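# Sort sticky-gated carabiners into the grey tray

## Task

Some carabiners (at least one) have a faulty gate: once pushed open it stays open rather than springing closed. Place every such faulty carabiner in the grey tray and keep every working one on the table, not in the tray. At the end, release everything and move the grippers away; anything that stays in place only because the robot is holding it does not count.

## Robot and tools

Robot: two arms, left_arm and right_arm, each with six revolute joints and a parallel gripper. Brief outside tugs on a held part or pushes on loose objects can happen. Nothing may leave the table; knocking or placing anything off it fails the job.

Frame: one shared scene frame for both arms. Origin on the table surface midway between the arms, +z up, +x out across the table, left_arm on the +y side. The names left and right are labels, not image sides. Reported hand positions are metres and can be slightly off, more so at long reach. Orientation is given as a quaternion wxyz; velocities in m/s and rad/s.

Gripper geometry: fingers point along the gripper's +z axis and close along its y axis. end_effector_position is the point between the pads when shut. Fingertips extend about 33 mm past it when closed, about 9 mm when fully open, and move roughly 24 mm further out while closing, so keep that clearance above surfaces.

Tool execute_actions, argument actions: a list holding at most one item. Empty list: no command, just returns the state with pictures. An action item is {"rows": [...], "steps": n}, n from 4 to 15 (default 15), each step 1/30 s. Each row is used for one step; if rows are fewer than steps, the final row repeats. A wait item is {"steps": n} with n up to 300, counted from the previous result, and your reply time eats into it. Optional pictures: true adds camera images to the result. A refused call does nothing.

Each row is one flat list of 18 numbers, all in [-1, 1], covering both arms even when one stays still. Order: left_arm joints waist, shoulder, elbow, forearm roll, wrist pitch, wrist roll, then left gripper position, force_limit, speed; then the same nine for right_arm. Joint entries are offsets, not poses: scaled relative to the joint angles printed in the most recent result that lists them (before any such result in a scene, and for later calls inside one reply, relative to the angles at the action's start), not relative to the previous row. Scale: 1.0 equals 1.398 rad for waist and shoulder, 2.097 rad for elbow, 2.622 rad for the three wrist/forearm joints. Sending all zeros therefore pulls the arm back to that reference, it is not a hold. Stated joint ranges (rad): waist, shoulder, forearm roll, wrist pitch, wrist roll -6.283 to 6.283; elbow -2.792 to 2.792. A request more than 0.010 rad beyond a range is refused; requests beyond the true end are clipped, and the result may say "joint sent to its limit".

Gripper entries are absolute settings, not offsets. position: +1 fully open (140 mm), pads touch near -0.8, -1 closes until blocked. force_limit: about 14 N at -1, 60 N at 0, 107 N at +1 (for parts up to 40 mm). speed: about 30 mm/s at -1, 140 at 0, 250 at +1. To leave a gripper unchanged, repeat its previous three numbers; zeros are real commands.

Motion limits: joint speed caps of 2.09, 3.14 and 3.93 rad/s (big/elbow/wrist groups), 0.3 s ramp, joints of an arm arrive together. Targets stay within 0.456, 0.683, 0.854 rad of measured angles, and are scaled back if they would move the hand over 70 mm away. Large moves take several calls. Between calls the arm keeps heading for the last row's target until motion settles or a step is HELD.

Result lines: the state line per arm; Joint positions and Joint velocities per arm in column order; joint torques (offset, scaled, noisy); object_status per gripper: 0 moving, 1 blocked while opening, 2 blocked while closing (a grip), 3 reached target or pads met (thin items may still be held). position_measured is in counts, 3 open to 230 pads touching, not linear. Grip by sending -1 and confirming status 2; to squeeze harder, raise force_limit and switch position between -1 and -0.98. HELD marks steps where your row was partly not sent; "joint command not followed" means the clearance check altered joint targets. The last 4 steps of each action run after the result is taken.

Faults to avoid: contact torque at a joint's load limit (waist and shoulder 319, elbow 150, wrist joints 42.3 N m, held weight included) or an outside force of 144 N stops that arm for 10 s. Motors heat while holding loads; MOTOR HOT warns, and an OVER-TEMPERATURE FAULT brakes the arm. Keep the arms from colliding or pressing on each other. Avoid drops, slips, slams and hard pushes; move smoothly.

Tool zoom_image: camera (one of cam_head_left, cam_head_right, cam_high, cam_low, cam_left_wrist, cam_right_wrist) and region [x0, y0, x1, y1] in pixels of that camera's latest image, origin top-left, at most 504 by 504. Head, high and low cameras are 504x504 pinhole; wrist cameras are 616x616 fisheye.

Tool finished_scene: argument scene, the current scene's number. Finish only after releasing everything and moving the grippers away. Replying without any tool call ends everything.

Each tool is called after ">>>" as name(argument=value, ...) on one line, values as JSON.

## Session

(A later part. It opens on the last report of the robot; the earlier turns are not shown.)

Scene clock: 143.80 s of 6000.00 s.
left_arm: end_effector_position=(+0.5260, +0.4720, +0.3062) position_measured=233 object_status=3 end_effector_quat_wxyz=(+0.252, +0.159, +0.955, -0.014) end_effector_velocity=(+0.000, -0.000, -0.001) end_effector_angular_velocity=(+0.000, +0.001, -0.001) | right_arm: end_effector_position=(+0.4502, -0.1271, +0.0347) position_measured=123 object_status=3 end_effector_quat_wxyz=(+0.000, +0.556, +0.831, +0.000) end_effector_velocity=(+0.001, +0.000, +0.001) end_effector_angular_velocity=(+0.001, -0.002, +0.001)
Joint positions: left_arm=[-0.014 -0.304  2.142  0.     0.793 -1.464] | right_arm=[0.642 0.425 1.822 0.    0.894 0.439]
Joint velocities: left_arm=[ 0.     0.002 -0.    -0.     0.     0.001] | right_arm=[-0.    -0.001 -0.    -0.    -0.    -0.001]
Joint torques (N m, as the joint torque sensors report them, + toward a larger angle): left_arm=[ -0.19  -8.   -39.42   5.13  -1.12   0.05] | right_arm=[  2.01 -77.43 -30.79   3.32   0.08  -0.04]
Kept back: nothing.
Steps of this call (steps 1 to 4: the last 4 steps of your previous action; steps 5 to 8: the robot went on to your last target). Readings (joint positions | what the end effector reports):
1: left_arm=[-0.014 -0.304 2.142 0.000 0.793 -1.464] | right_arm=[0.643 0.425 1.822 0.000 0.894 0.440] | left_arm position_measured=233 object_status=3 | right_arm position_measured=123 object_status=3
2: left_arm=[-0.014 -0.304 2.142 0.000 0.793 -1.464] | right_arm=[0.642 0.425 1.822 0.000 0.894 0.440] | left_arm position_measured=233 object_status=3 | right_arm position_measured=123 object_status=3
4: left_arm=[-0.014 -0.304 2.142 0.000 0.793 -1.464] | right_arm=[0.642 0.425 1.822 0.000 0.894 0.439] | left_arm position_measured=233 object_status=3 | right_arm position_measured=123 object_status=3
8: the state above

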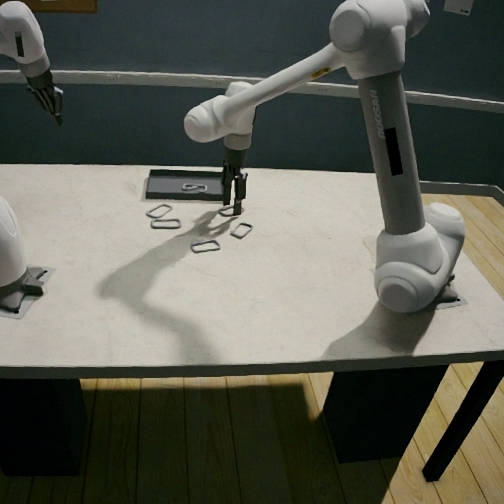

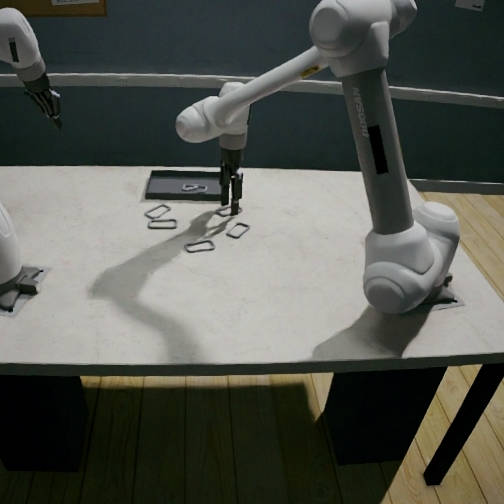

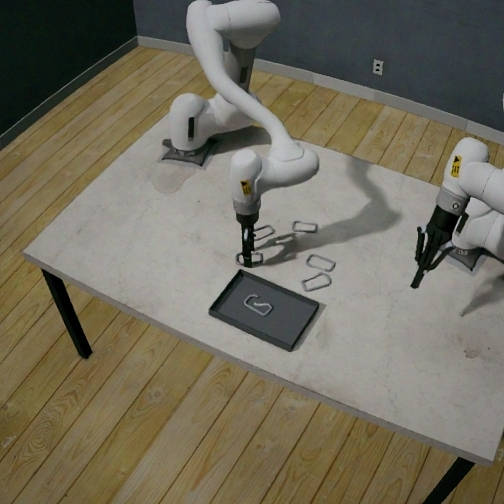

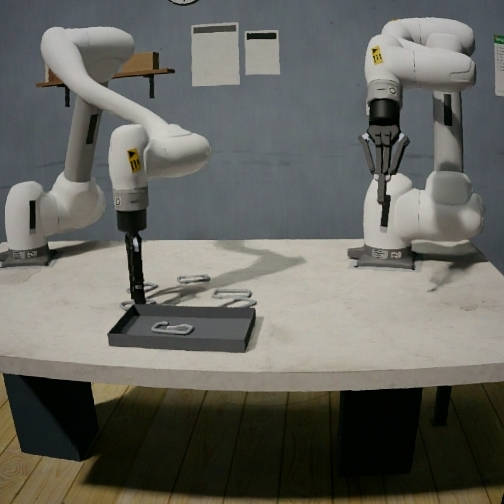

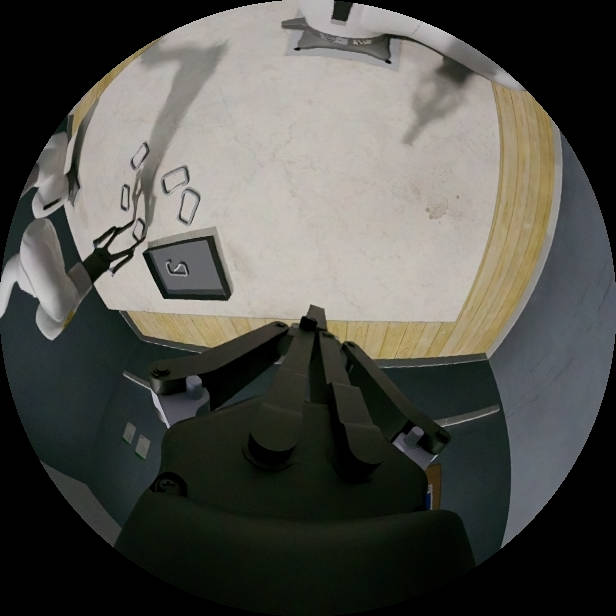

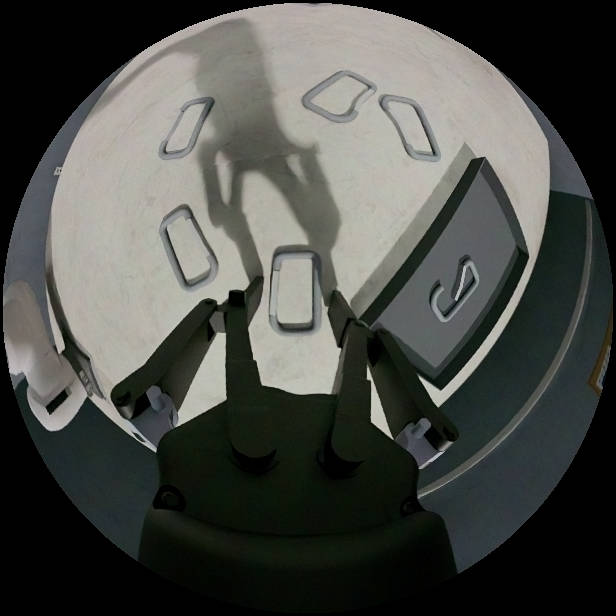

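>>> execute_actions(actions=[])

Scene clock: 144.40 s of 6000.00 s.
left_arm: end_effector_position=(+0.5260, +0.4720, +0.3062) position_measured=233 object_status=3 end_effector_quat_wxyz=(+0.252, +0.159, +0.955, -0.014) end_effector_velocity=(+0.000, +0.001, +0.000) end_effector_angular_velocity=(-0.000, -0.001, +0.002) | right_arm: end_effector_position=(+0.4502, -0.1271, +0.0347) position_measured=123 object_status=3 end_effector_quat_wxyz=(+0.000, +0.556, +0.831, +0.000) end_effector_velocity=(-0.000, -0.000, -0.000) end_effector_angular_velocity=(+0.000, +0.001, -0.000)
Joint positions: left_arm=[-0.014 -0.304  2.142  0.     0.793 -1.464] | right_arm=[0.642 0.425 1.822 0.    0.894 0.439]
Joint velocities: left_arm=[ 0.002 -0.001 -0.    -0.     0.     0.   ] | right_arm=[-0.     0.     0.     0.001  0.    -0.   ]
Joint torques (N m, as the joint torque sensors report them, + toward a larger angle): left_arm=[ -0.21  -6.95 -39.63   5.1   -1.23   0.04] | right_arm=[  1.51 -76.56 -31.21   3.56  -0.31  -0.5 ]
Kept back: nothing.
Steps of this call (steps 1 to 15: the robot went on to your last target; steps 16 to 18: nothing new was sent). Readings (joint positions | what the end effector reports):
1: left_arm=[-0.014 -0.304 2.142 0.000 0.793 -1.464] | right_arm=[0.642 0.425 1.822 0.000 0.894 0.439] | left_arm position_measured=233 object_status=3 | right_arm position_measured=123 object_status=3
2: left_arm=[-0.014 -0.304 2.142 0.000 0.793 -1.464] | right_arm=[0.642 0.425 1.822 0.000 0.894 0.439] | left_arm position_measured=233 object_status=3 | right_arm position_measured=123 object_status=3
4: left_arm=[-0.014 -0.304 2.142 0.000 0.793 -1.464] | right_arm=[0.642 0.425 1.822 0.000 0.894 0.439] | left_arm position_measured=233 object_status=3 | right_arm position_measured=123 object_status=3
8: left_arm=[-0.014 -0.304 2.142 0.000 0.793 -1.464] | right_arm=[0.642 0.425 1.822 0.000 0.894 0.439] | left_arm position_measured=233 object_status=3 | right_arm position_measured=123 object_status=3
18: the state above
All arms were judged still, so your last target was given up. Only a new action makes them travel on or press farther. Fingers that are still opening or closing keep moving.

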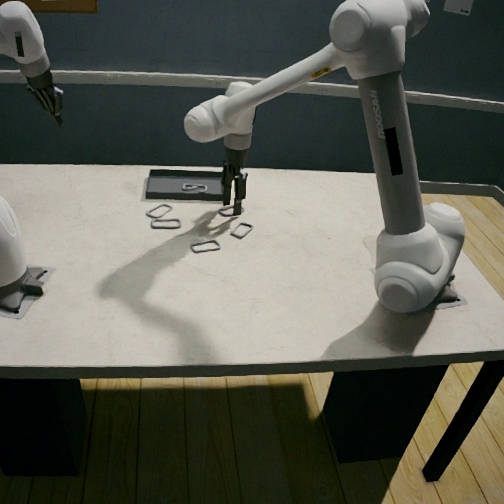

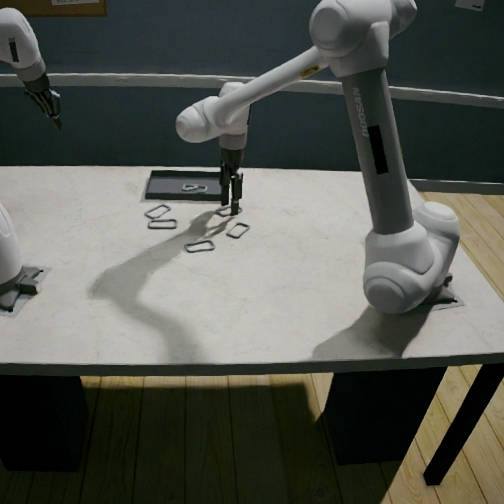

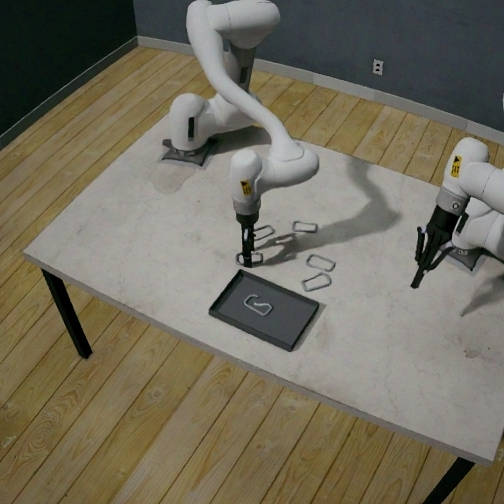

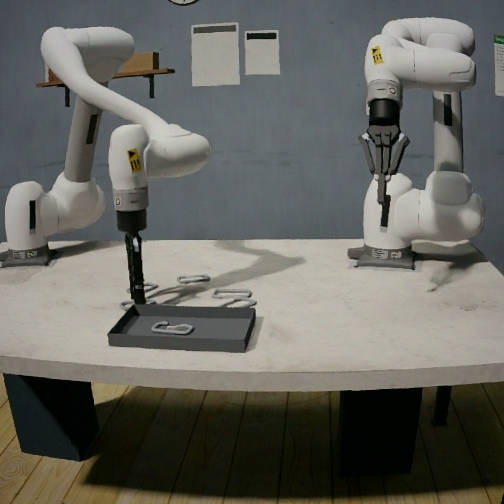

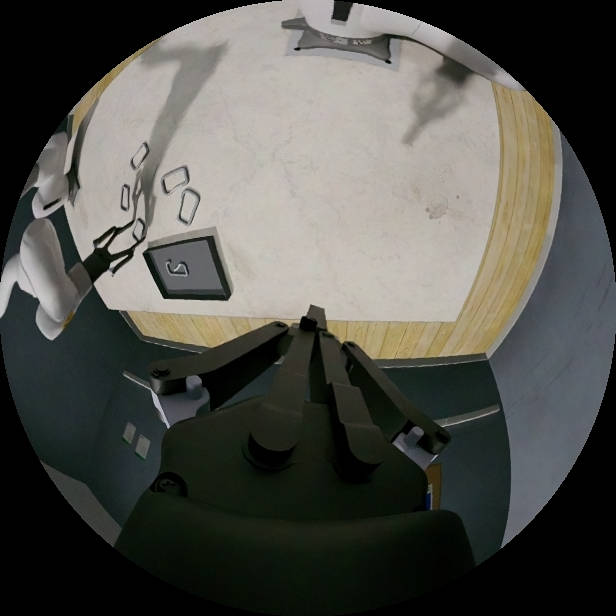

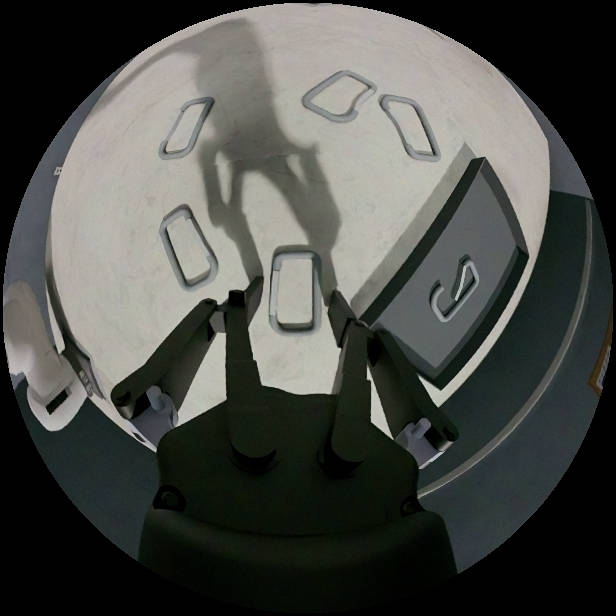

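>>> execute_actions(actions=[{"rows":[[0,0,0,0,0,0,-0.9,0,1,0,0,0,0,0,0,-0.46,-0.9,-0.7]],"steps":15}], pictures=false)

>>> execute_actions(actions=[{"steps":12}], pictures=false)

>>> execute_actions(actions=[{"rows":[[0,0,0,0,0,0,-0.9,0,1,0,-0.0007,-0.00024,0,0.00034,0,-0.47,-0.9,-0.7]],"steps":12}], pictures=false)

>>> execute_actions(actions=[{"rows":[[0,0,0,0,0,0,-0.9,0,1,0,-0.0007,-0.00024,0,0.00034,0,-0.46,-0.9,-0.7]],"steps":12}], pictures=false)

>>> execute_actions(actions=[{"rows":[[0,0,0,0,0,0,-0.9,0,1,0,0,0,0,0,0,-0.47,-0.4,-0.7]],"steps":15}], pictures=true)

>>> zoom_image(camera="cam_right_wrist", region=[200,200,400,400])

Scene clock: 145.07 s of 6000.00 s.
left_arm: end_effector_position=(+0.5260, +0.4720, +0.3062) position_measured=233 object_status=3 end_effector_quat_wxyz=(+0.252, +0.159, +0.955, -0.014) end_effector_velocity=(-0.000, -0.001, -0.000) end_effector_angular_velocity=(-0.001, +0.001, -0.000) | right_arm: end_effector_position=(+0.4502, -0.1271, +0.0348) position_measured=149 object_status=0 end_effector_quat_wxyz=(+0.000, +0.556, +0.831, +0.000) end_effector_velocity=(-0.000, -0.000, -0.000) end_effector_angular_velocity=(-0.000, +0.000, -0.001)
Joint positions: left_arm=[-0.014 -0.304  2.142  0.     0.793 -1.464] | right_arm=[0.642 0.425 1.822 0.    0.894 0.439]
Joint velocities: left_arm=[-0.002  0.     0.    -0.     0.    -0.002] | right_arm=[-0.     0.     0.     0.    -0.     0.001]
Joint torques (N m, as the joint torque sensors report them, + toward a larger angle): left_arm=[ -0.27  -7.86 -39.42   5.01  -1.01   0.13] | right_arm=[  3.77 -66.95 -25.88   3.62  -0.11  -0.38]
Steps of this call (steps 1 to 9: nothing new was sent; steps 10 to 20: the first 11 steps of this action). Readings (joint positions | what the end effector reports):
10: left_arm=[-0.014 -0.304 2.142 0.000 0.793 -1.464] | right_arm=[0.642 0.425 1.822 0.000 0.894 0.439] | left_arm position_measured=233 object_status=3 | right_arm position_measured=123 object_status=0
11: left_arm=[-0.014 -0.304 2.142 0.000 0.793 -1.464] | right_arm=[0.642 0.425 1.822 0.000 0.894 0.439] | left_arm position_measured=233 object_status=3 | right_arm position_measured=124 object_status=0
13: left_arm=[-0.014 -0.304 2.142 0.000 0.793 -1.464] | right_arm=[0.642 0.425 1.822 0.000 0.894 0.439] | left_arm position_measured=233 object_status=3 | right_arm position_measured=131 object_status=0
17: left_arm=[-0.014 -0.304 2.142 0.000 0.793 -1.464] | right_arm=[0.642 0.425 1.822 0.000 0.894 0.439] | left_arm position_measured=233 object_status=3 | right_arm position_measured=144 object_status=0
20: the state above

Scene clock: 145.47 s of 6000.00 s.
left_arm: end_effector_position=(+0.5260, +0.4720, +0.3062) position_measured=233 object_status=3 end_effector_quat_wxyz=(+0.252, +0.159, +0.955, -0.014) end_effector_velocity=(+0.000, +0.001, -0.000) end_effector_angular_velocity=(-0.001, +0.000, +0.002) | right_arm: end_effector_position=(+0.4502, -0.1271, +0.0348) position_measured=149 object_status=2 end_effector_quat_wxyz=(+0.000, +0.556, +0.831, +0.000) end_effector_velocity=(+0.000, +0.000, +0.000) end_effector_angular_velocity=(+0.001, -0.000, -0.000)
Joint positions: left_arm=[-0.014 -0.304  2.142  0.     0.793 -1.464] | right_arm=[0.642 0.425 1.822 0.    0.894 0.439]
Joint velocities: left_arm=[ 0.002  0.     0.    -0.001  0.     0.   ] | right_arm=[-0.    -0.    -0.001  0.001 -0.    -0.   ]
Joint torques (N m, as the joint torque sensors report them, + toward a larger angle): left_arm=[ -0.56  -7.64 -39.79   5.04  -1.     0.1 ] | right_arm=[  2.67 -66.26 -27.04   3.27  -0.46   0.05]
Kept back: nothing.
Steps of this call (steps 1 to 4: the last 4 steps of your previous action; steps 5 to 12: the robot went on to your last target). Readings (joint positions | what the end effector reports):
1: left_arm=[-0.014 -0.304 2.142 0.000 0.793 -1.464] | right_arm=[0.642 0.425 1.822 0.000 0.894 0.439] | left_arm position_measured=233 object_status=3 | right_arm position_measured=149 object_status=0
2: left_arm=[-0.014 -0.304 2.142 0.000 0.793 -1.464] | right_arm=[0.642 0.425 1.822 0.000 0.894 0.439] | left_arm position_measured=233 object_status=3 | right_arm position_measured=149 object_status=0
4: left_arm=[-0.014 -0.304 2.142 0.000 0.793 -1.464] | right_arm=[0.642 0.425 1.822 0.000 0.894 0.439] | left_arm position_measured=233 object_status=3 | right_arm position_measured=149 object_status=2
8: left_arm=[-0.014 -0.304 2.142 0.000 0.793 -1.464] | right_arm=[0.642 0.425 1.822 0.000 0.894 0.439] | left_arm position_measured=233 object_status=3 | right_arm position_measured=149 object_status=2
12: the state above

Scene clock: 145.73 s of 6000.00 s.
left_arm: end_effector_position=(+0.5260, +0.4720, +0.3062) position_measured=233 object_status=3 end_effector_quat_wxyz=(+0.252, +0.159, +0.955, -0.014) end_effector_velocity=(+0.000, -0.000, -0.001) end_effector_angular_velocity=(-0.001, +0.001, -0.000) | right_arm: end_effector_position=(+0.4502, -0.1270, +0.0355) position_measured=149 object_status=0 end_effector_quat_wxyz=(+0.000, +0.556, +0.831, +0.001) end_effector_velocity=(+0.000, +0.000, +0.001) end_effector_angular_velocity=(+0.001, -0.001, -0.000)
Joint positions: left_arm=[-0.014 -0.304  2.142  0.     0.793 -1.464] | right_arm=[0.642 0.424 1.822 0.    0.894 0.439]
Joint velocities: left_arm=[-0.     0.001 -0.    -0.001 -0.     0.   ] | right_arm=[ 0.    -0.001 -0.001 -0.     0.002  0.001]
Joint torques (N m, as the joint torque sensors report them, + toward a larger angle): left_arm=[ -0.63  -7.65 -39.64   5.15  -1.08  -0.02] | right_arm=[  4.45 -75.73 -30.27   3.42  -0.07  -0.51]
Steps of this call (steps 1 to 8: the first 8 steps of this action). Readings (joint positions | what the end effector reports):
1: left_arm=[-0.014 -0.304 2.142 0.000 0.793 -1.464] | right_arm=[0.642 0.425 1.822 0.000 0.894 0.439] | left_arm position_measured=233 object_status=3 | right_arm position_measured=149 object_status=0
2: left_arm=[-0.014 -0.304 2.142 0.000 0.793 -1.464] | right_arm=[0.642 0.425 1.822 0.000 0.894 0.439] | left_arm position_measured=233 object_status=3 | right_arm position_measured=149 object_status=0
4: left_arm=[-0.014 -0.304 2.142 0.000 0.793 -1.464] | right_arm=[0.642 0.425 1.822 0.000 0.894 0.439] | left_arm position_measured=233 object_status=3 | right_arm position_measured=149 object_status=0
8: the state above

Scene clock: 146.13 s of 6000.00 s.
left_arm: end_effector_position=(+0.5260, +0.4720, +0.3062) position_measured=233 object_status=3 end_effector_quat_wxyz=(+0.252, +0.159, +0.955, -0.014) end_effector_velocity=(-0.000, -0.001, +0.000) end_effector_angular_velocity=(+0.001, -0.001, -0.003) | right_arm: end_effector_position=(+0.4504, -0.1268, +0.0365) position_measured=149 object_status=2 end_effector_quat_wxyz=(+0.000, +0.556, +0.831, +0.001) end_effector_velocity=(-0.000, +0.000, +0.000) end_effector_angular_velocity=(+0.000, +0.000, -0.000)
Joint positions: left_arm=[-0.014 -0.304  2.142  0.     0.793 -1.464] | right_arm=[0.642 0.423 1.821 0.    0.895 0.439]
Joint velocities: left_arm=[-0.002 -0.001 -0.     0.001 -0.     0.   ] | right_arm=[ 0.    -0.    -0.     0.     0.001  0.   ]
Joint torques (N m, as the joint torque sensors report them, + toward a larger angle): left_arm=[ -0.7   -7.71 -39.38   5.09  -1.03   0.09] | right_arm=[  3.43 -77.5  -30.7    3.58  -0.15  -0.17]
Steps of this call (steps 1 to 4: the last 4 steps of your previous action; steps 5 to 12: the first 8 steps of this action, its rows measured from where the robot was after step 4). Readings (joint positions | what the end effector reports):
4: left_arm=[-0.014 -0.304 2.142 0.000 0.793 -1.464] | right_arm=[0.642 0.424 1.822 0.000 0.894 0.439] | left_arm position_measured=233 object_status=3 | right_arm position_measured=149 object_status=2
5: left_arm=[-0.014 -0.304 2.142 0.000 0.793 -1.464] | right_arm=[0.642 0.424 1.822 0.000 0.894 0.439] | left_arm position_measured=233 object_status=3 | right_arm position_measured=149 object_status=0
6: left_arm=[-0.014 -0.304 2.142 0.000 0.793 -1.464] | right_arm=[0.642 0.424 1.821 0.000 0.895 0.439] | left_arm position_measured=233 object_status=3 | right_arm position_measured=149 object_status=0
8: left_arm=[-0.014 -0.304 2.142 0.000 0.793 -1.464] | right_arm=[0.642 0.424 1.821 0.000 0.895 0.439] | left_arm position_measured=233 object_status=3 | right_arm position_measured=149 object_status=0
12: the state above

Scene clock: 146.63 s of 6000.00 s.
left_arm: end_effector_position=(+0.5260, +0.4720, +0.3062) position_measured=233 object_status=3 end_effector_quat_wxyz=(+0.252, +0.159, +0.955, -0.014) end_effector_velocity=(-0.000, +0.000, -0.000) end_effector_angular_velocity=(+0.000, +0.000, -0.000) | right_arm: end_effector_position=(+0.4504, -0.1268, +0.0367) position_measured=177 object_status=2 end_effector_quat_wxyz=(+0.000, +0.556, +0.831, +0.001) end_effector_velocity=(-0.000, -0.000, -0.000) end_effector_angular_velocity=(-0.001, -0.000, +0.001)
Joint positions: left_arm=[-0.014 -0.304  2.142  0.     0.793 -1.464] | right_arm=[0.642 0.423 1.821 0.    0.895 0.439]
Joint velocities: left_arm=[ 0.     0.    -0.     0.     0.     0.001] | right_arm=[ 0.     0.     0.    -0.001 -0.    -0.   ]
Joint torques (N m, as the joint torque sensors report them, + toward a larger angle): left_arm=[ -0.24  -7.92 -39.72   5.14  -1.11   0.18] | right_arm=[  2.21 -72.54 -28.44   3.58   0.2   -0.36]
Steps of this call (steps 1 to 4: the last 4 steps of your previous action; steps 5 to 15: the first 11 steps of this action, its rows measured from where the robot was after step 4). Readings (joint positions | what the end effector reports):
4: left_arm=[-0.014 -0.304 2.142 0.000 0.793 -1.464] | right_arm=[0.642 0.423 1.821 0.000 0.895 0.439] | left_arm position_measured=233 object_status=3 | right_arm position_measured=149 object_status=2
5: left_arm=[-0.014 -0.304 2.142 0.000 0.793 -1.464] | right_arm=[0.642 0.423 1.821 0.000 0.895 0.439] | left_arm position_measured=233 object_status=3 | right_arm position_measured=149 object_status=0
6: left_arm=[-0.014 -0.304 2.142 0.000 0.793 -1.464] | right_arm=[0.642 0.423 1.821 0.000 0.895 0.439] | left_arm position_measured=233 object_status=3 | right_arm position_measured=162 object_status=0
8: left_arm=[-0.014 -0.304 2.142 0.000 0.793 -1.464] | right_arm=[0.642 0.423 1.821 0.000 0.895 0.439] | left_arm position_measured=233 object_status=3 | right_arm position_measured=177 object_status=0
12: left_arm=[-0.014 -0.304 2.142 0.000 0.793 -1.464] | right_arm=[0.642 0.423 1.821 0.000 0.895 0.439] | left_arm position_measured=233 object_status=3 | right_arm position_measured=177 object_status=0
15: the state above

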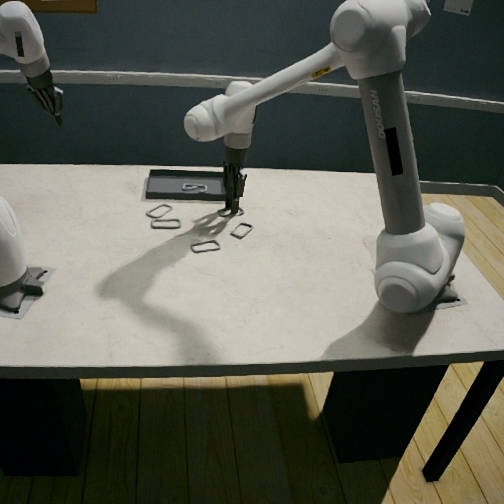

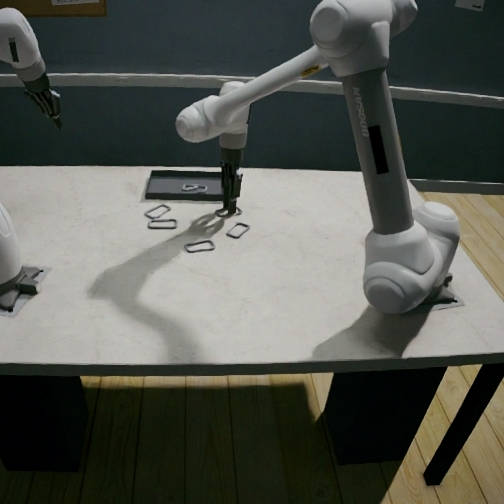

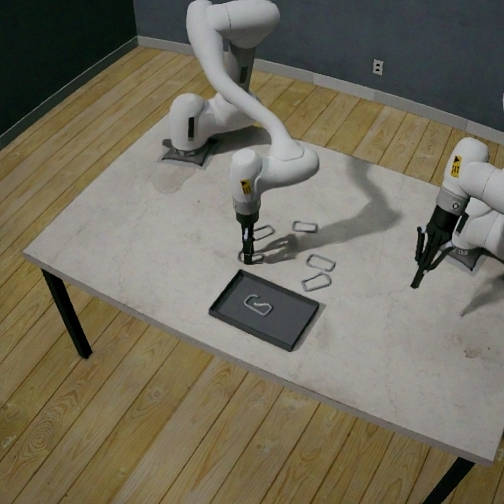

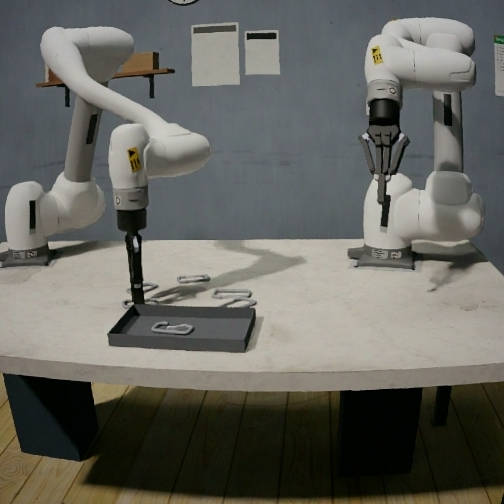

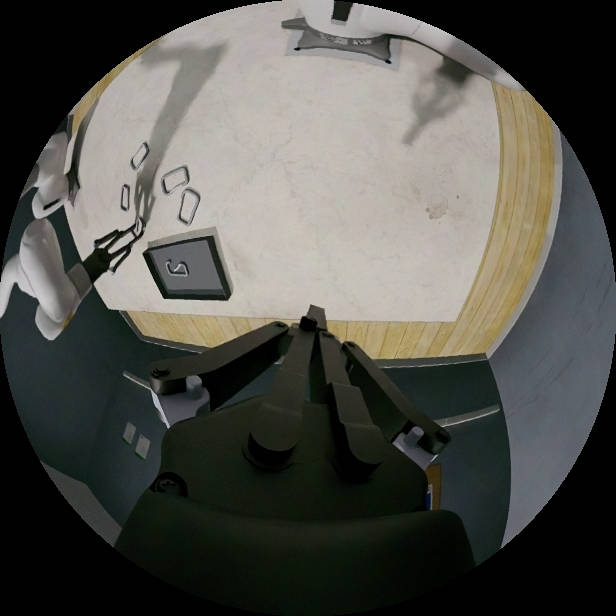

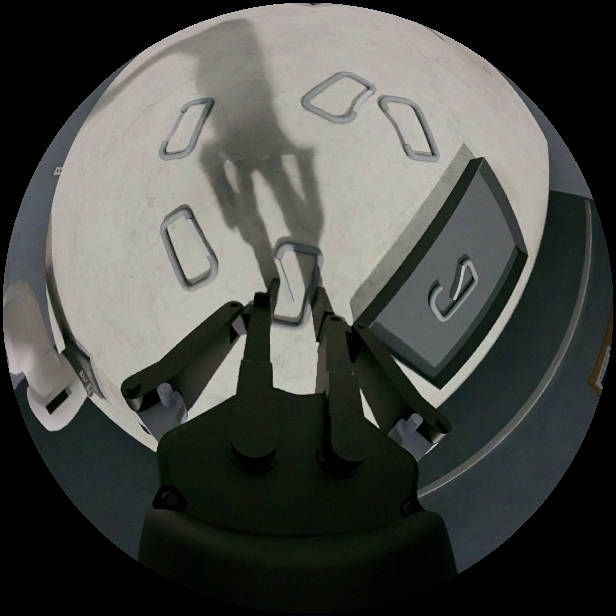

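Region (200, 200, 400, 400) of cam_right_wrist's 616x616 image, scaled by 2.520, with more detail than that image has.

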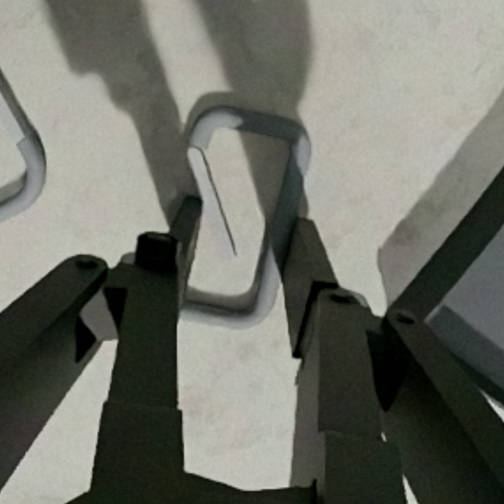

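Gate is swung. Open.

>>> execute_actions(actions=[{"rows":[[0,0,0,0,0,0,-0.9,0,1,0,0,0,0,0,0,0.05,-0.4,-0.2]],"steps":15}], pictures=false)

>>> execute_actions(actions=[{"steps":12}], pictures=true)

>>> zoom_image(camera="cam_right_wrist", region=[200,200,400,400])

Scene clock: 147.23 s of 6000.00 s.
left_arm: end_effector_position=(+0.5260, +0.4720, +0.3062) position_measured=233 object_status=3 end_effector_quat_wxyz=(+0.252, +0.159, +0.955, -0.014) end_effector_velocity=(+0.000, -0.000, -0.001) end_effector_angular_velocity=(+0.001, +0.001, -0.002) | right_arm: end_effector_position=(+0.4504, -0.1269, +0.0366) position_measured=123 object_status=0 end_effector_quat_wxyz=(+0.000, +0.556, +0.831, +0.001) end_effector_velocity=(+0.000, +0.000, -0.001) end_effector_angular_velocity=(-0.001, +0.001, -0.001)
Joint positions: left_arm=[-0.014 -0.304  2.142  0.     0.793 -1.464] | right_arm=[0.642 0.423 1.821 0.    0.895 0.439]
Joint velocities: left_arm=[-0.     0.001 -0.    -0.     0.     0.003] | right_arm=[-0.     0.002 -0.001  0.     0.     0.001]
Joint torques (N m, as the joint torque sensors report them, + toward a larger angle): left_arm=[  0.21  -6.96 -39.56   5.13  -1.03   0.07] | right_arm=[  4.54 -75.8  -31.31   3.72  -0.18  -0.27]
Steps of this call (steps 1 to 4: the last 4 steps of your previous action; steps 5 to 7: the robot went on to your last target; steps 8 to 18: the first 11 steps of this action). Readings (joint positions | what the end effector reports):
8: left_arm=[-0.014 -0.304 2.142 0.000 0.793 -1.464] | right_arm=[0.642 0.423 1.821 0.000 0.895 0.439] | left_arm position_measured=233 object_status=3 | right_arm position_measured=177 object_status=0
9: left_arm=[-0.014 -0.304 2.142 0.000 0.793 -1.464] | right_arm=[0.642 0.423 1.821 0.000 0.895 0.439] | left_arm position_measured=233 object_status=3 | right_arm position_measured=177 object_status=0
11: left_arm=[-0.014 -0.304 2.142 0.000 0.793 -1.464] | right_arm=[0.642 0.423 1.821 0.000 0.895 0.439] | left_arm position_measured=233 object_status=3 | right_arm position_measured=162 object_status=0
15: left_arm=[-0.014 -0.304 2.142 0.000 0.793 -1.464] | right_arm=[0.642 0.423 1.821 0.000 0.895 0.439] | left_arm position_measured=233 object_status=3 | right_arm position_measured=137 object_status=0
18: the state above

Scene clock: 147.63 s of 6000.00 s.
left_arm: end_effector_position=(+0.5260, +0.4720, +0.3062) position_measured=233 object_status=3 end_effector_quat_wxyz=(+0.252, +0.159, +0.955, -0.014) end_effector_velocity=(-0.000, -0.000, -0.000) end_effector_angular_velocity=(+0.000, +0.000, -0.002) | right_arm: end_effector_position=(+0.4504, -0.1268, +0.0367) position_measured=123 object_status=3 end_effector_quat_wxyz=(+0.000, +0.556, +0.831, +0.001) end_effector_velocity=(+0.000, -0.000, -0.000) end_effector_angular_velocity=(-0.000, +0.001, -0.001)
Joint positions: left_arm=[-0.014 -0.304  2.142  0.     0.793 -1.464] | right_arm=[0.642 0.423 1.821 0.    0.895 0.439]
Joint velocities: left_arm=[-0.001  0.    -0.    -0.     0.     0.001] | right_arm=[-0.001  0.001 -0.     0.001  0.     0.   ]
Joint torques (N m, as the joint torque sensors report them, + toward a larger angle): left_arm=[  0.11  -7.13 -39.84   5.1   -1.01   0.01] | right_arm=[  3.83 -75.88 -31.02   3.81  -0.09  -0.3 ]
Kept back: nothing.
Steps of this call (steps 1 to 4: the last 4 steps of your previous action; steps 5 to 12: the robot went on to your last target). Readings (joint positions | what the end effector reports):
1: left_arm=[-0.014 -0.304 2.142 0.000 0.793 -1.464] | right_arm=[0.642 0.423 1.821 0.000 0.895 0.439] | left_arm position_measured=233 object_status=3 | right_arm position_measured=123 object_status=0
2: left_arm=[-0.014 -0.304 2.142 0.000 0.793 -1.464] | right_arm=[0.642 0.423 1.821 0.000 0.895 0.439] | left_arm position_measured=233 object_status=3 | right_arm position_measured=123 object_status=0
4: left_arm=[-0.014 -0.304 2.142 0.000 0.793 -1.464] | right_arm=[0.642 0.423 1.821 0.000 0.895 0.439] | left_arm position_measured=233 object_status=3 | right_arm position_measured=123 object_status=0
8: left_arm=[-0.014 -0.304 2.142 0.000 0.793 -1.464] | right_arm=[0.642 0.423 1.821 0.000 0.895 0.439] | left_arm position_measured=233 object_status=3 | right_arm position_measured=123 object_status=3
12: the state above

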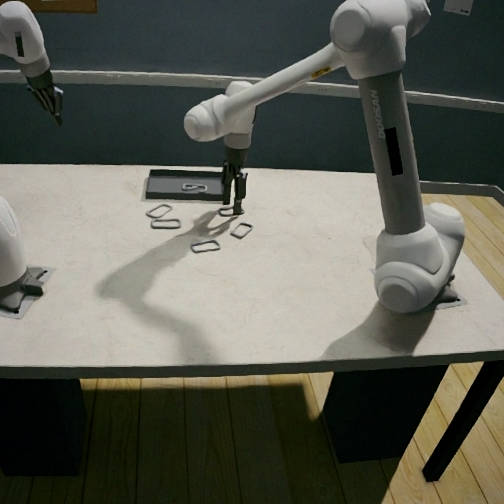

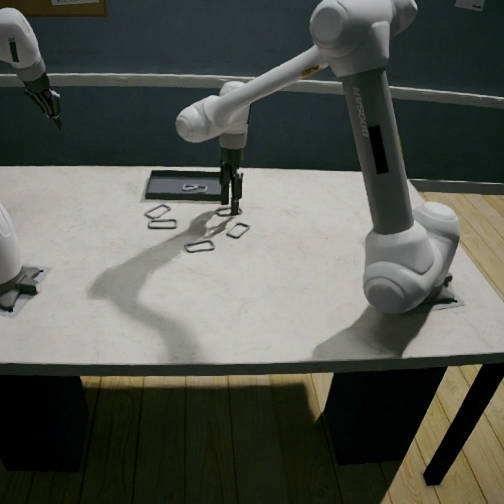

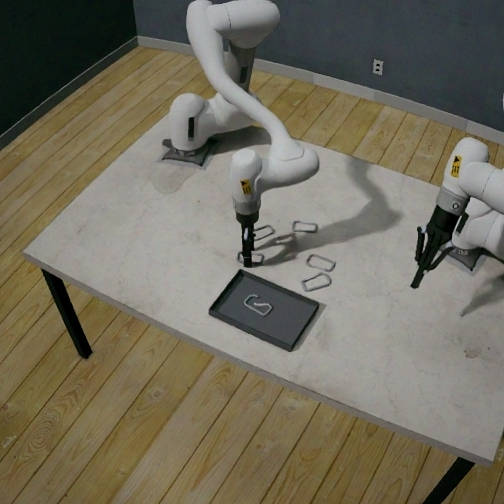

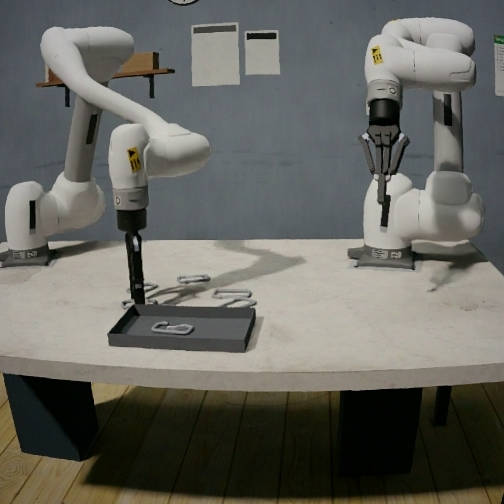

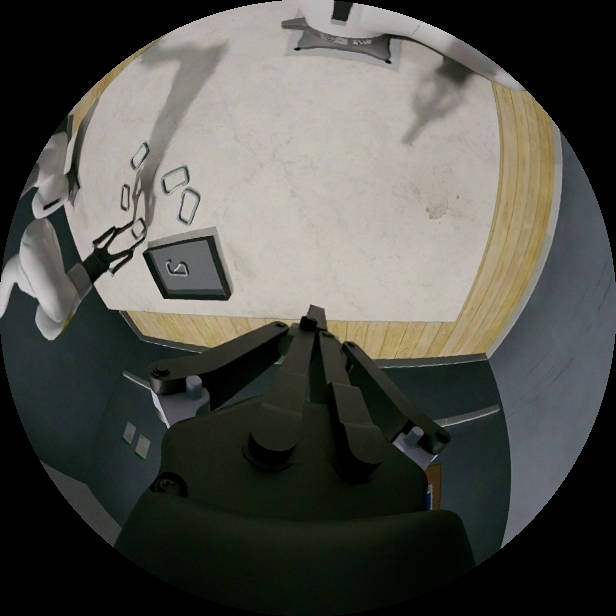

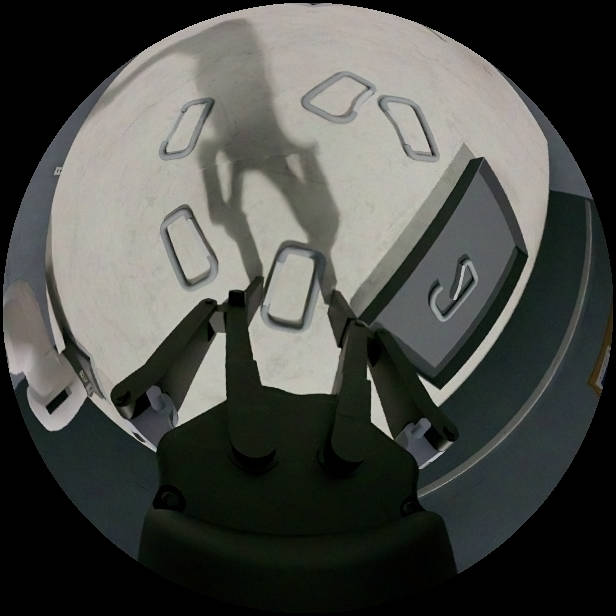

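Region (200, 200, 400, 400) of cam_right_wrist's 616x616 image, scaled by 2.520, with more detail than that image has.

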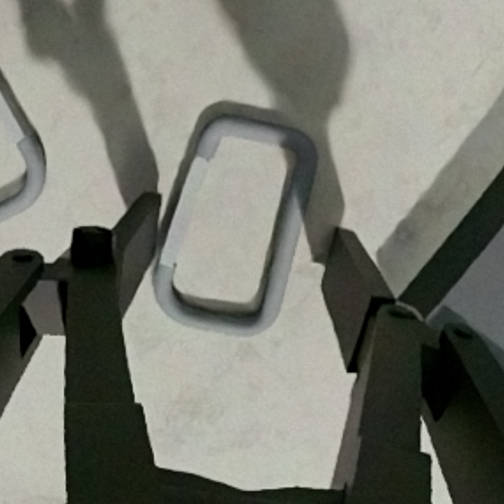

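>>> execute_actions(actions=[{"rows":[[0,0,0,0,0,0,-0.9,0,1,0,-0.02,-0.006,0,0.016,0,0.05,-0.9,0]],"steps":10}], pictures=false)

>>> execute_actions(actions=[{"rows":[[0,0,0,0,0,0,-0.9,0,1,0.112,-0.087,0.063,0,-0.004,-0.069,0.05,-0.9,0]],"steps":15}], pictures=false)

>>> execute_actions(actions=[{"steps":10}], pictures=true)

>>> zoom_image(camera="cam_right_wrist", region=[200,200,400,400])

Scene clock: 148.33 s of 6000.00 s.
left_arm: end_effector_position=(+0.5260, +0.4720, +0.3062) position_measured=233 object_status=3 end_effector_quat_wxyz=(+0.252, +0.159, +0.955, -0.014) end_effector_velocity=(-0.000, -0.001, +0.000) end_effector_angular_velocity=(+0.000, -0.001, -0.002) | right_arm: end_effector_position=(+0.4490, -0.1284, +0.0587) position_measured=123 object_status=3 end_effector_quat_wxyz=(+0.000, +0.556, +0.831, +0.001) end_effector_velocity=(-0.006, -0.006, +0.043) end_effector_angular_velocity=(-0.006, +0.007, -0.000)
Joint positions: left_arm=[-0.014 -0.304  2.142  0.     0.793 -1.464] | right_arm=[0.642 0.398 1.81  0.    0.932 0.439]
Joint velocities: left_arm=[-0.002 -0.001 -0.     0.    -0.     0.   ] | right_arm=[-0.    -0.05  -0.019  0.001  0.077 -0.001]
Joint torques (N m, as the joint torque sensors report them, + toward a larger angle): left_arm=[ -0.18  -7.79 -39.54   5.12  -1.1    0.04] | right_arm=[ -0.71 -62.79 -28.8    3.59  -0.17  -0.38]
Steps of this call (steps 1 to 15: the robot went on to your last target; steps 16 to 21: the first 6 steps of this action). Readings (joint positions | what the end effector reports):
16: left_arm=[-0.014 -0.304 2.142 0.000 0.793 -1.464] | right_arm=[0.642 0.423 1.821 0.000 0.895 0.439] | left_arm position_measured=233 object_status=3 | right_arm position_measured=123 object_status=3
17: left_arm=[-0.014 -0.304 2.142 0.000 0.793 -1.464] | right_arm=[0.642 0.420 1.820 0.000 0.901 0.439] | left_arm position_measured=233 object_status=3 | right_arm position_measured=123 object_status=3
19: left_arm=[-0.014 -0.304 2.142 0.000 0.793 -1.464] | right_arm=[0.642 0.405 1.813 0.000 0.922 0.439] | left_arm position_measured=233 object_status=3 | right_arm position_measured=123 object_status=3
21: the state above

Scene clock: 148.83 s of 6000.00 s.
left_arm: end_effector_position=(+0.5260, +0.4720, +0.3062) position_measured=233 object_status=3 end_effector_quat_wxyz=(+0.252, +0.159, +0.955, -0.014) end_effector_velocity=(+0.000, +0.001, -0.001) end_effector_angular_velocity=(-0.000, +0.001, +0.002) | right_arm: end_effector_position=(+0.3302, -0.1278, +0.0798) position_measured=123 object_status=3 end_effector_quat_wxyz=(+0.000, +0.422, +0.906, +0.000) end_effector_velocity=(-0.204, -0.018, +0.028) end_effector_angular_velocity=(+0.003, -0.002, +0.542)
Joint positions: left_arm=[-0.014 -0.304  2.142  0.     0.793 -1.464] | right_arm=[0.785 0.285 1.929 0.    0.927 0.275]
Joint velocities: left_arm=[ 0.002  0.001  0.     0.     0.    -0.001] | right_arm=[ 0.254 -0.196  0.211  0.001 -0.018 -0.288]
Joint torques (N m, as the joint torque sensors report them, + toward a larger angle): left_arm=[ -0.85  -8.46 -39.42   5.07  -1.11   0.09] | right_arm=[-13.87 -46.31 -34.53   3.6   -0.39  -0.67]
Steps of this call (steps 1 to 4: the last 4 steps of your previous action; steps 5 to 15: the first 11 steps of this action, its rows measured from where the robot was after step 4). Readings (joint positions | what the end effector reports):
4: left_arm=[-0.014 -0.304 2.142 0.000 0.793 -1.464] | right_arm=[0.642 0.396 1.809 0.000 0.937 0.439] | left_arm position_measured=233 object_status=3 | right_arm position_measured=123 object_status=3
5: left_arm=[-0.014 -0.304 2.142 0.000 0.793 -1.464] | right_arm=[0.642 0.395 1.809 0.000 0.937 0.439] | left_arm position_measured=233 object_status=3 | right_arm position_measured=123 object_status=3
6: left_arm=[-0.014 -0.304 2.142 0.000 0.793 -1.464] | right_arm=[0.646 0.393 1.812 0.000 0.937 0.435] | left_arm position_measured=233 object_status=3 | right_arm position_measured=123 object_status=3
8: left_arm=[-0.014 -0.304 2.142 0.000 0.793 -1.464] | right_arm=[0.674 0.370 1.837 0.000 0.934 0.401] | left_arm position_measured=233 object_status=3 | right_arm position_measured=123 object_status=3
12: left_arm=[-0.014 -0.304 2.142 0.000 0.793 -1.464] | right_arm=[0.745 0.316 1.895 0.000 0.930 0.321] | left_arm position_measured=233 object_status=3 | right_arm position_measured=123 object_status=3
15: the state above

Scene clock: 149.17 s of 6000.00 s.
left_arm: end_effector_position=(+0.5260, +0.4720, +0.3062) position_measured=233 object_status=3 end_effector_quat_wxyz=(+0.252, +0.159, +0.955, -0.014) end_effector_velocity=(-0.000, -0.001, -0.000) end_effector_angular_velocity=(-0.000, +0.000, -0.002) | right_arm: end_effector_position=(+0.3193, -0.1290, +0.0811) position_measured=123 object_status=3 end_effector_quat_wxyz=(+0.000, +0.409, +0.913, +0.000) end_effector_velocity=(-0.001, +0.000, -0.001) end_effector_angular_velocity=(-0.001, +0.001, +0.004)
Joint positions: left_arm=[-0.014 -0.304  2.142  0.     0.793 -1.464] | right_arm=[0.799 0.274 1.941 0.    0.926 0.259]
Joint velocities: left_arm=[-0.002  0.     0.    -0.    -0.     0.   ] | right_arm=[ 0.002  0.001  0.001  0.    -0.    -0.002]
Joint torques (N m, as the joint torque sensors report them, + toward a larger angle): left_arm=[ -1.08  -7.25 -39.58   5.08  -0.99   0.04] | right_arm=[  3.49 -62.84 -30.85   3.63  -0.18  -0.21]
Kept back: nothing.
Steps of this call (steps 1 to 4: the last 4 steps of your previous action; steps 5 to 10: the robot went on to your last target). Readings (joint positions | what the end effector reports):
1: left_arm=[-0.014 -0.304 2.142 0.000 0.793 -1.464] | right_arm=[0.792 0.280 1.935 0.000 0.927 0.267] | left_arm position_measured=233 object_status=3 | right_arm position_measured=123 object_status=3
2: left_arm=[-0.014 -0.304 2.142 0.000 0.793 -1.464] | right_arm=[0.795 0.277 1.937 0.000 0.926 0.263] | left_arm position_measured=233 object_status=3 | right_arm position_measured=123 object_status=3
4: left_arm=[-0.014 -0.304 2.142 0.000 0.793 -1.464] | right_arm=[0.797 0.275 1.939 0.000 0.926 0.260] | left_arm position_measured=233 object_status=3 | right_arm position_measured=123 object_status=3
8: left_arm=[-0.014 -0.304 2.142 0.000 0.793 -1.464] | right_arm=[0.799 0.274 1.941 0.000 0.926 0.259] | left_arm position_measured=233 object_status=3 | right_arm position_measured=123 object_status=3
10: the state above

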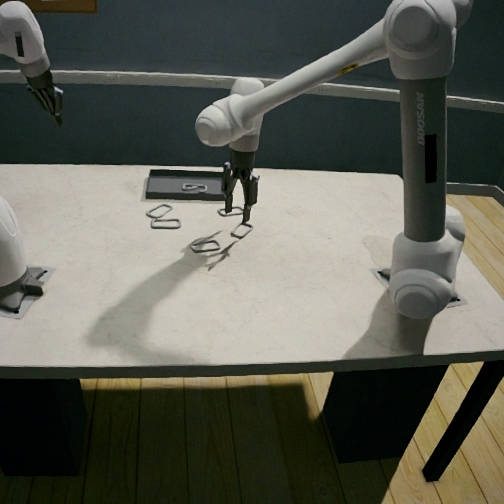

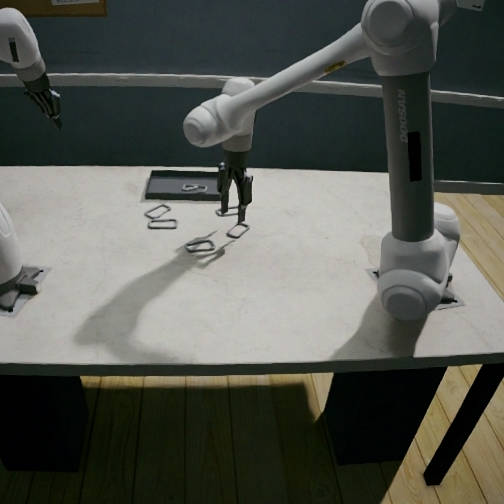

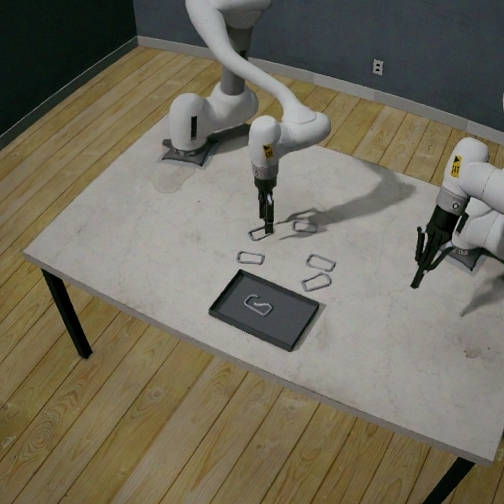

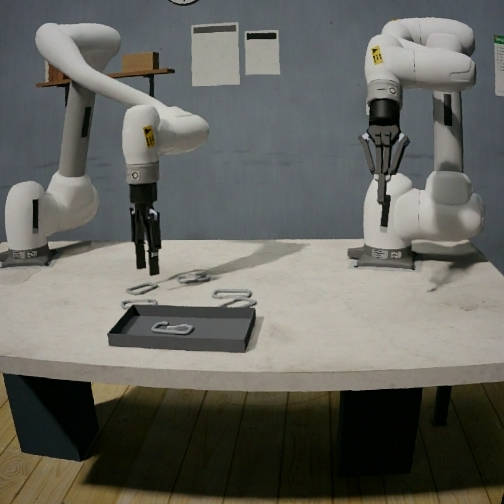

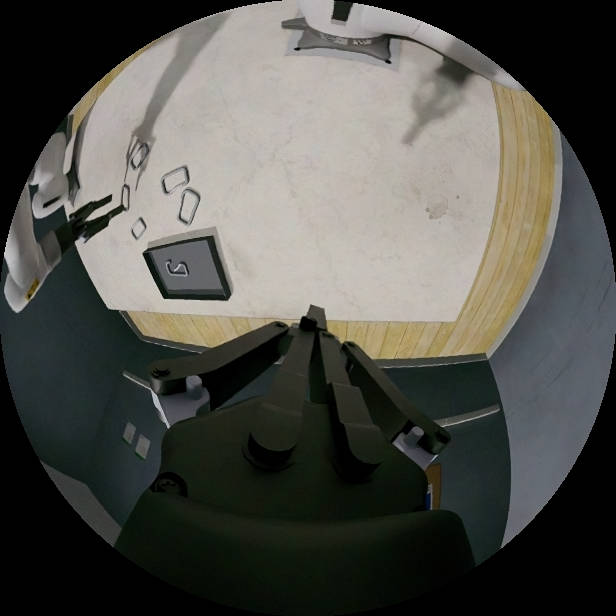

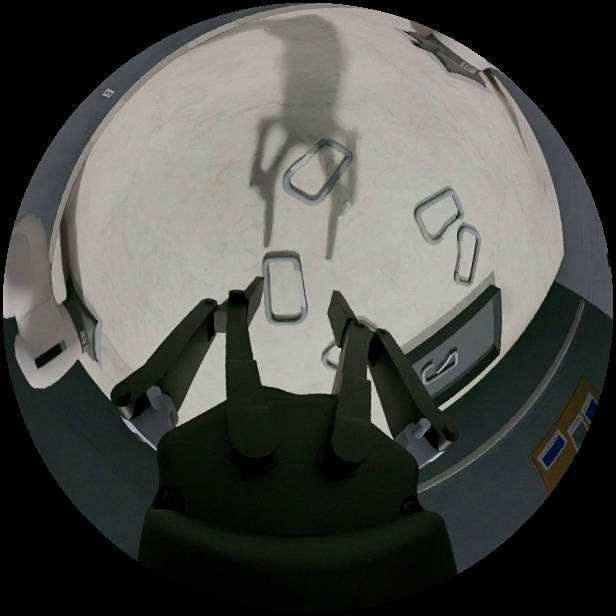

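Region (200, 200, 400, 400) of cam_right_wrist's 616x616 image, scaled by 2.520, with more detail than that image has.

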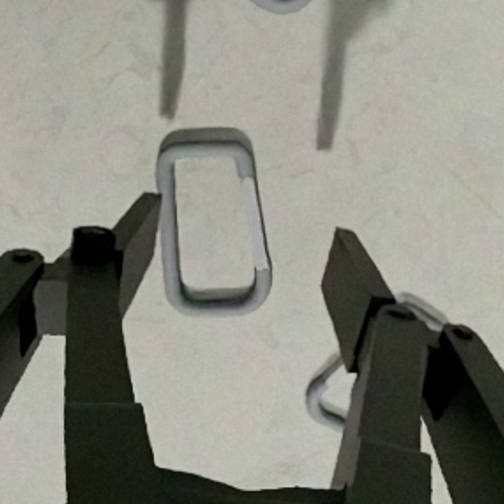

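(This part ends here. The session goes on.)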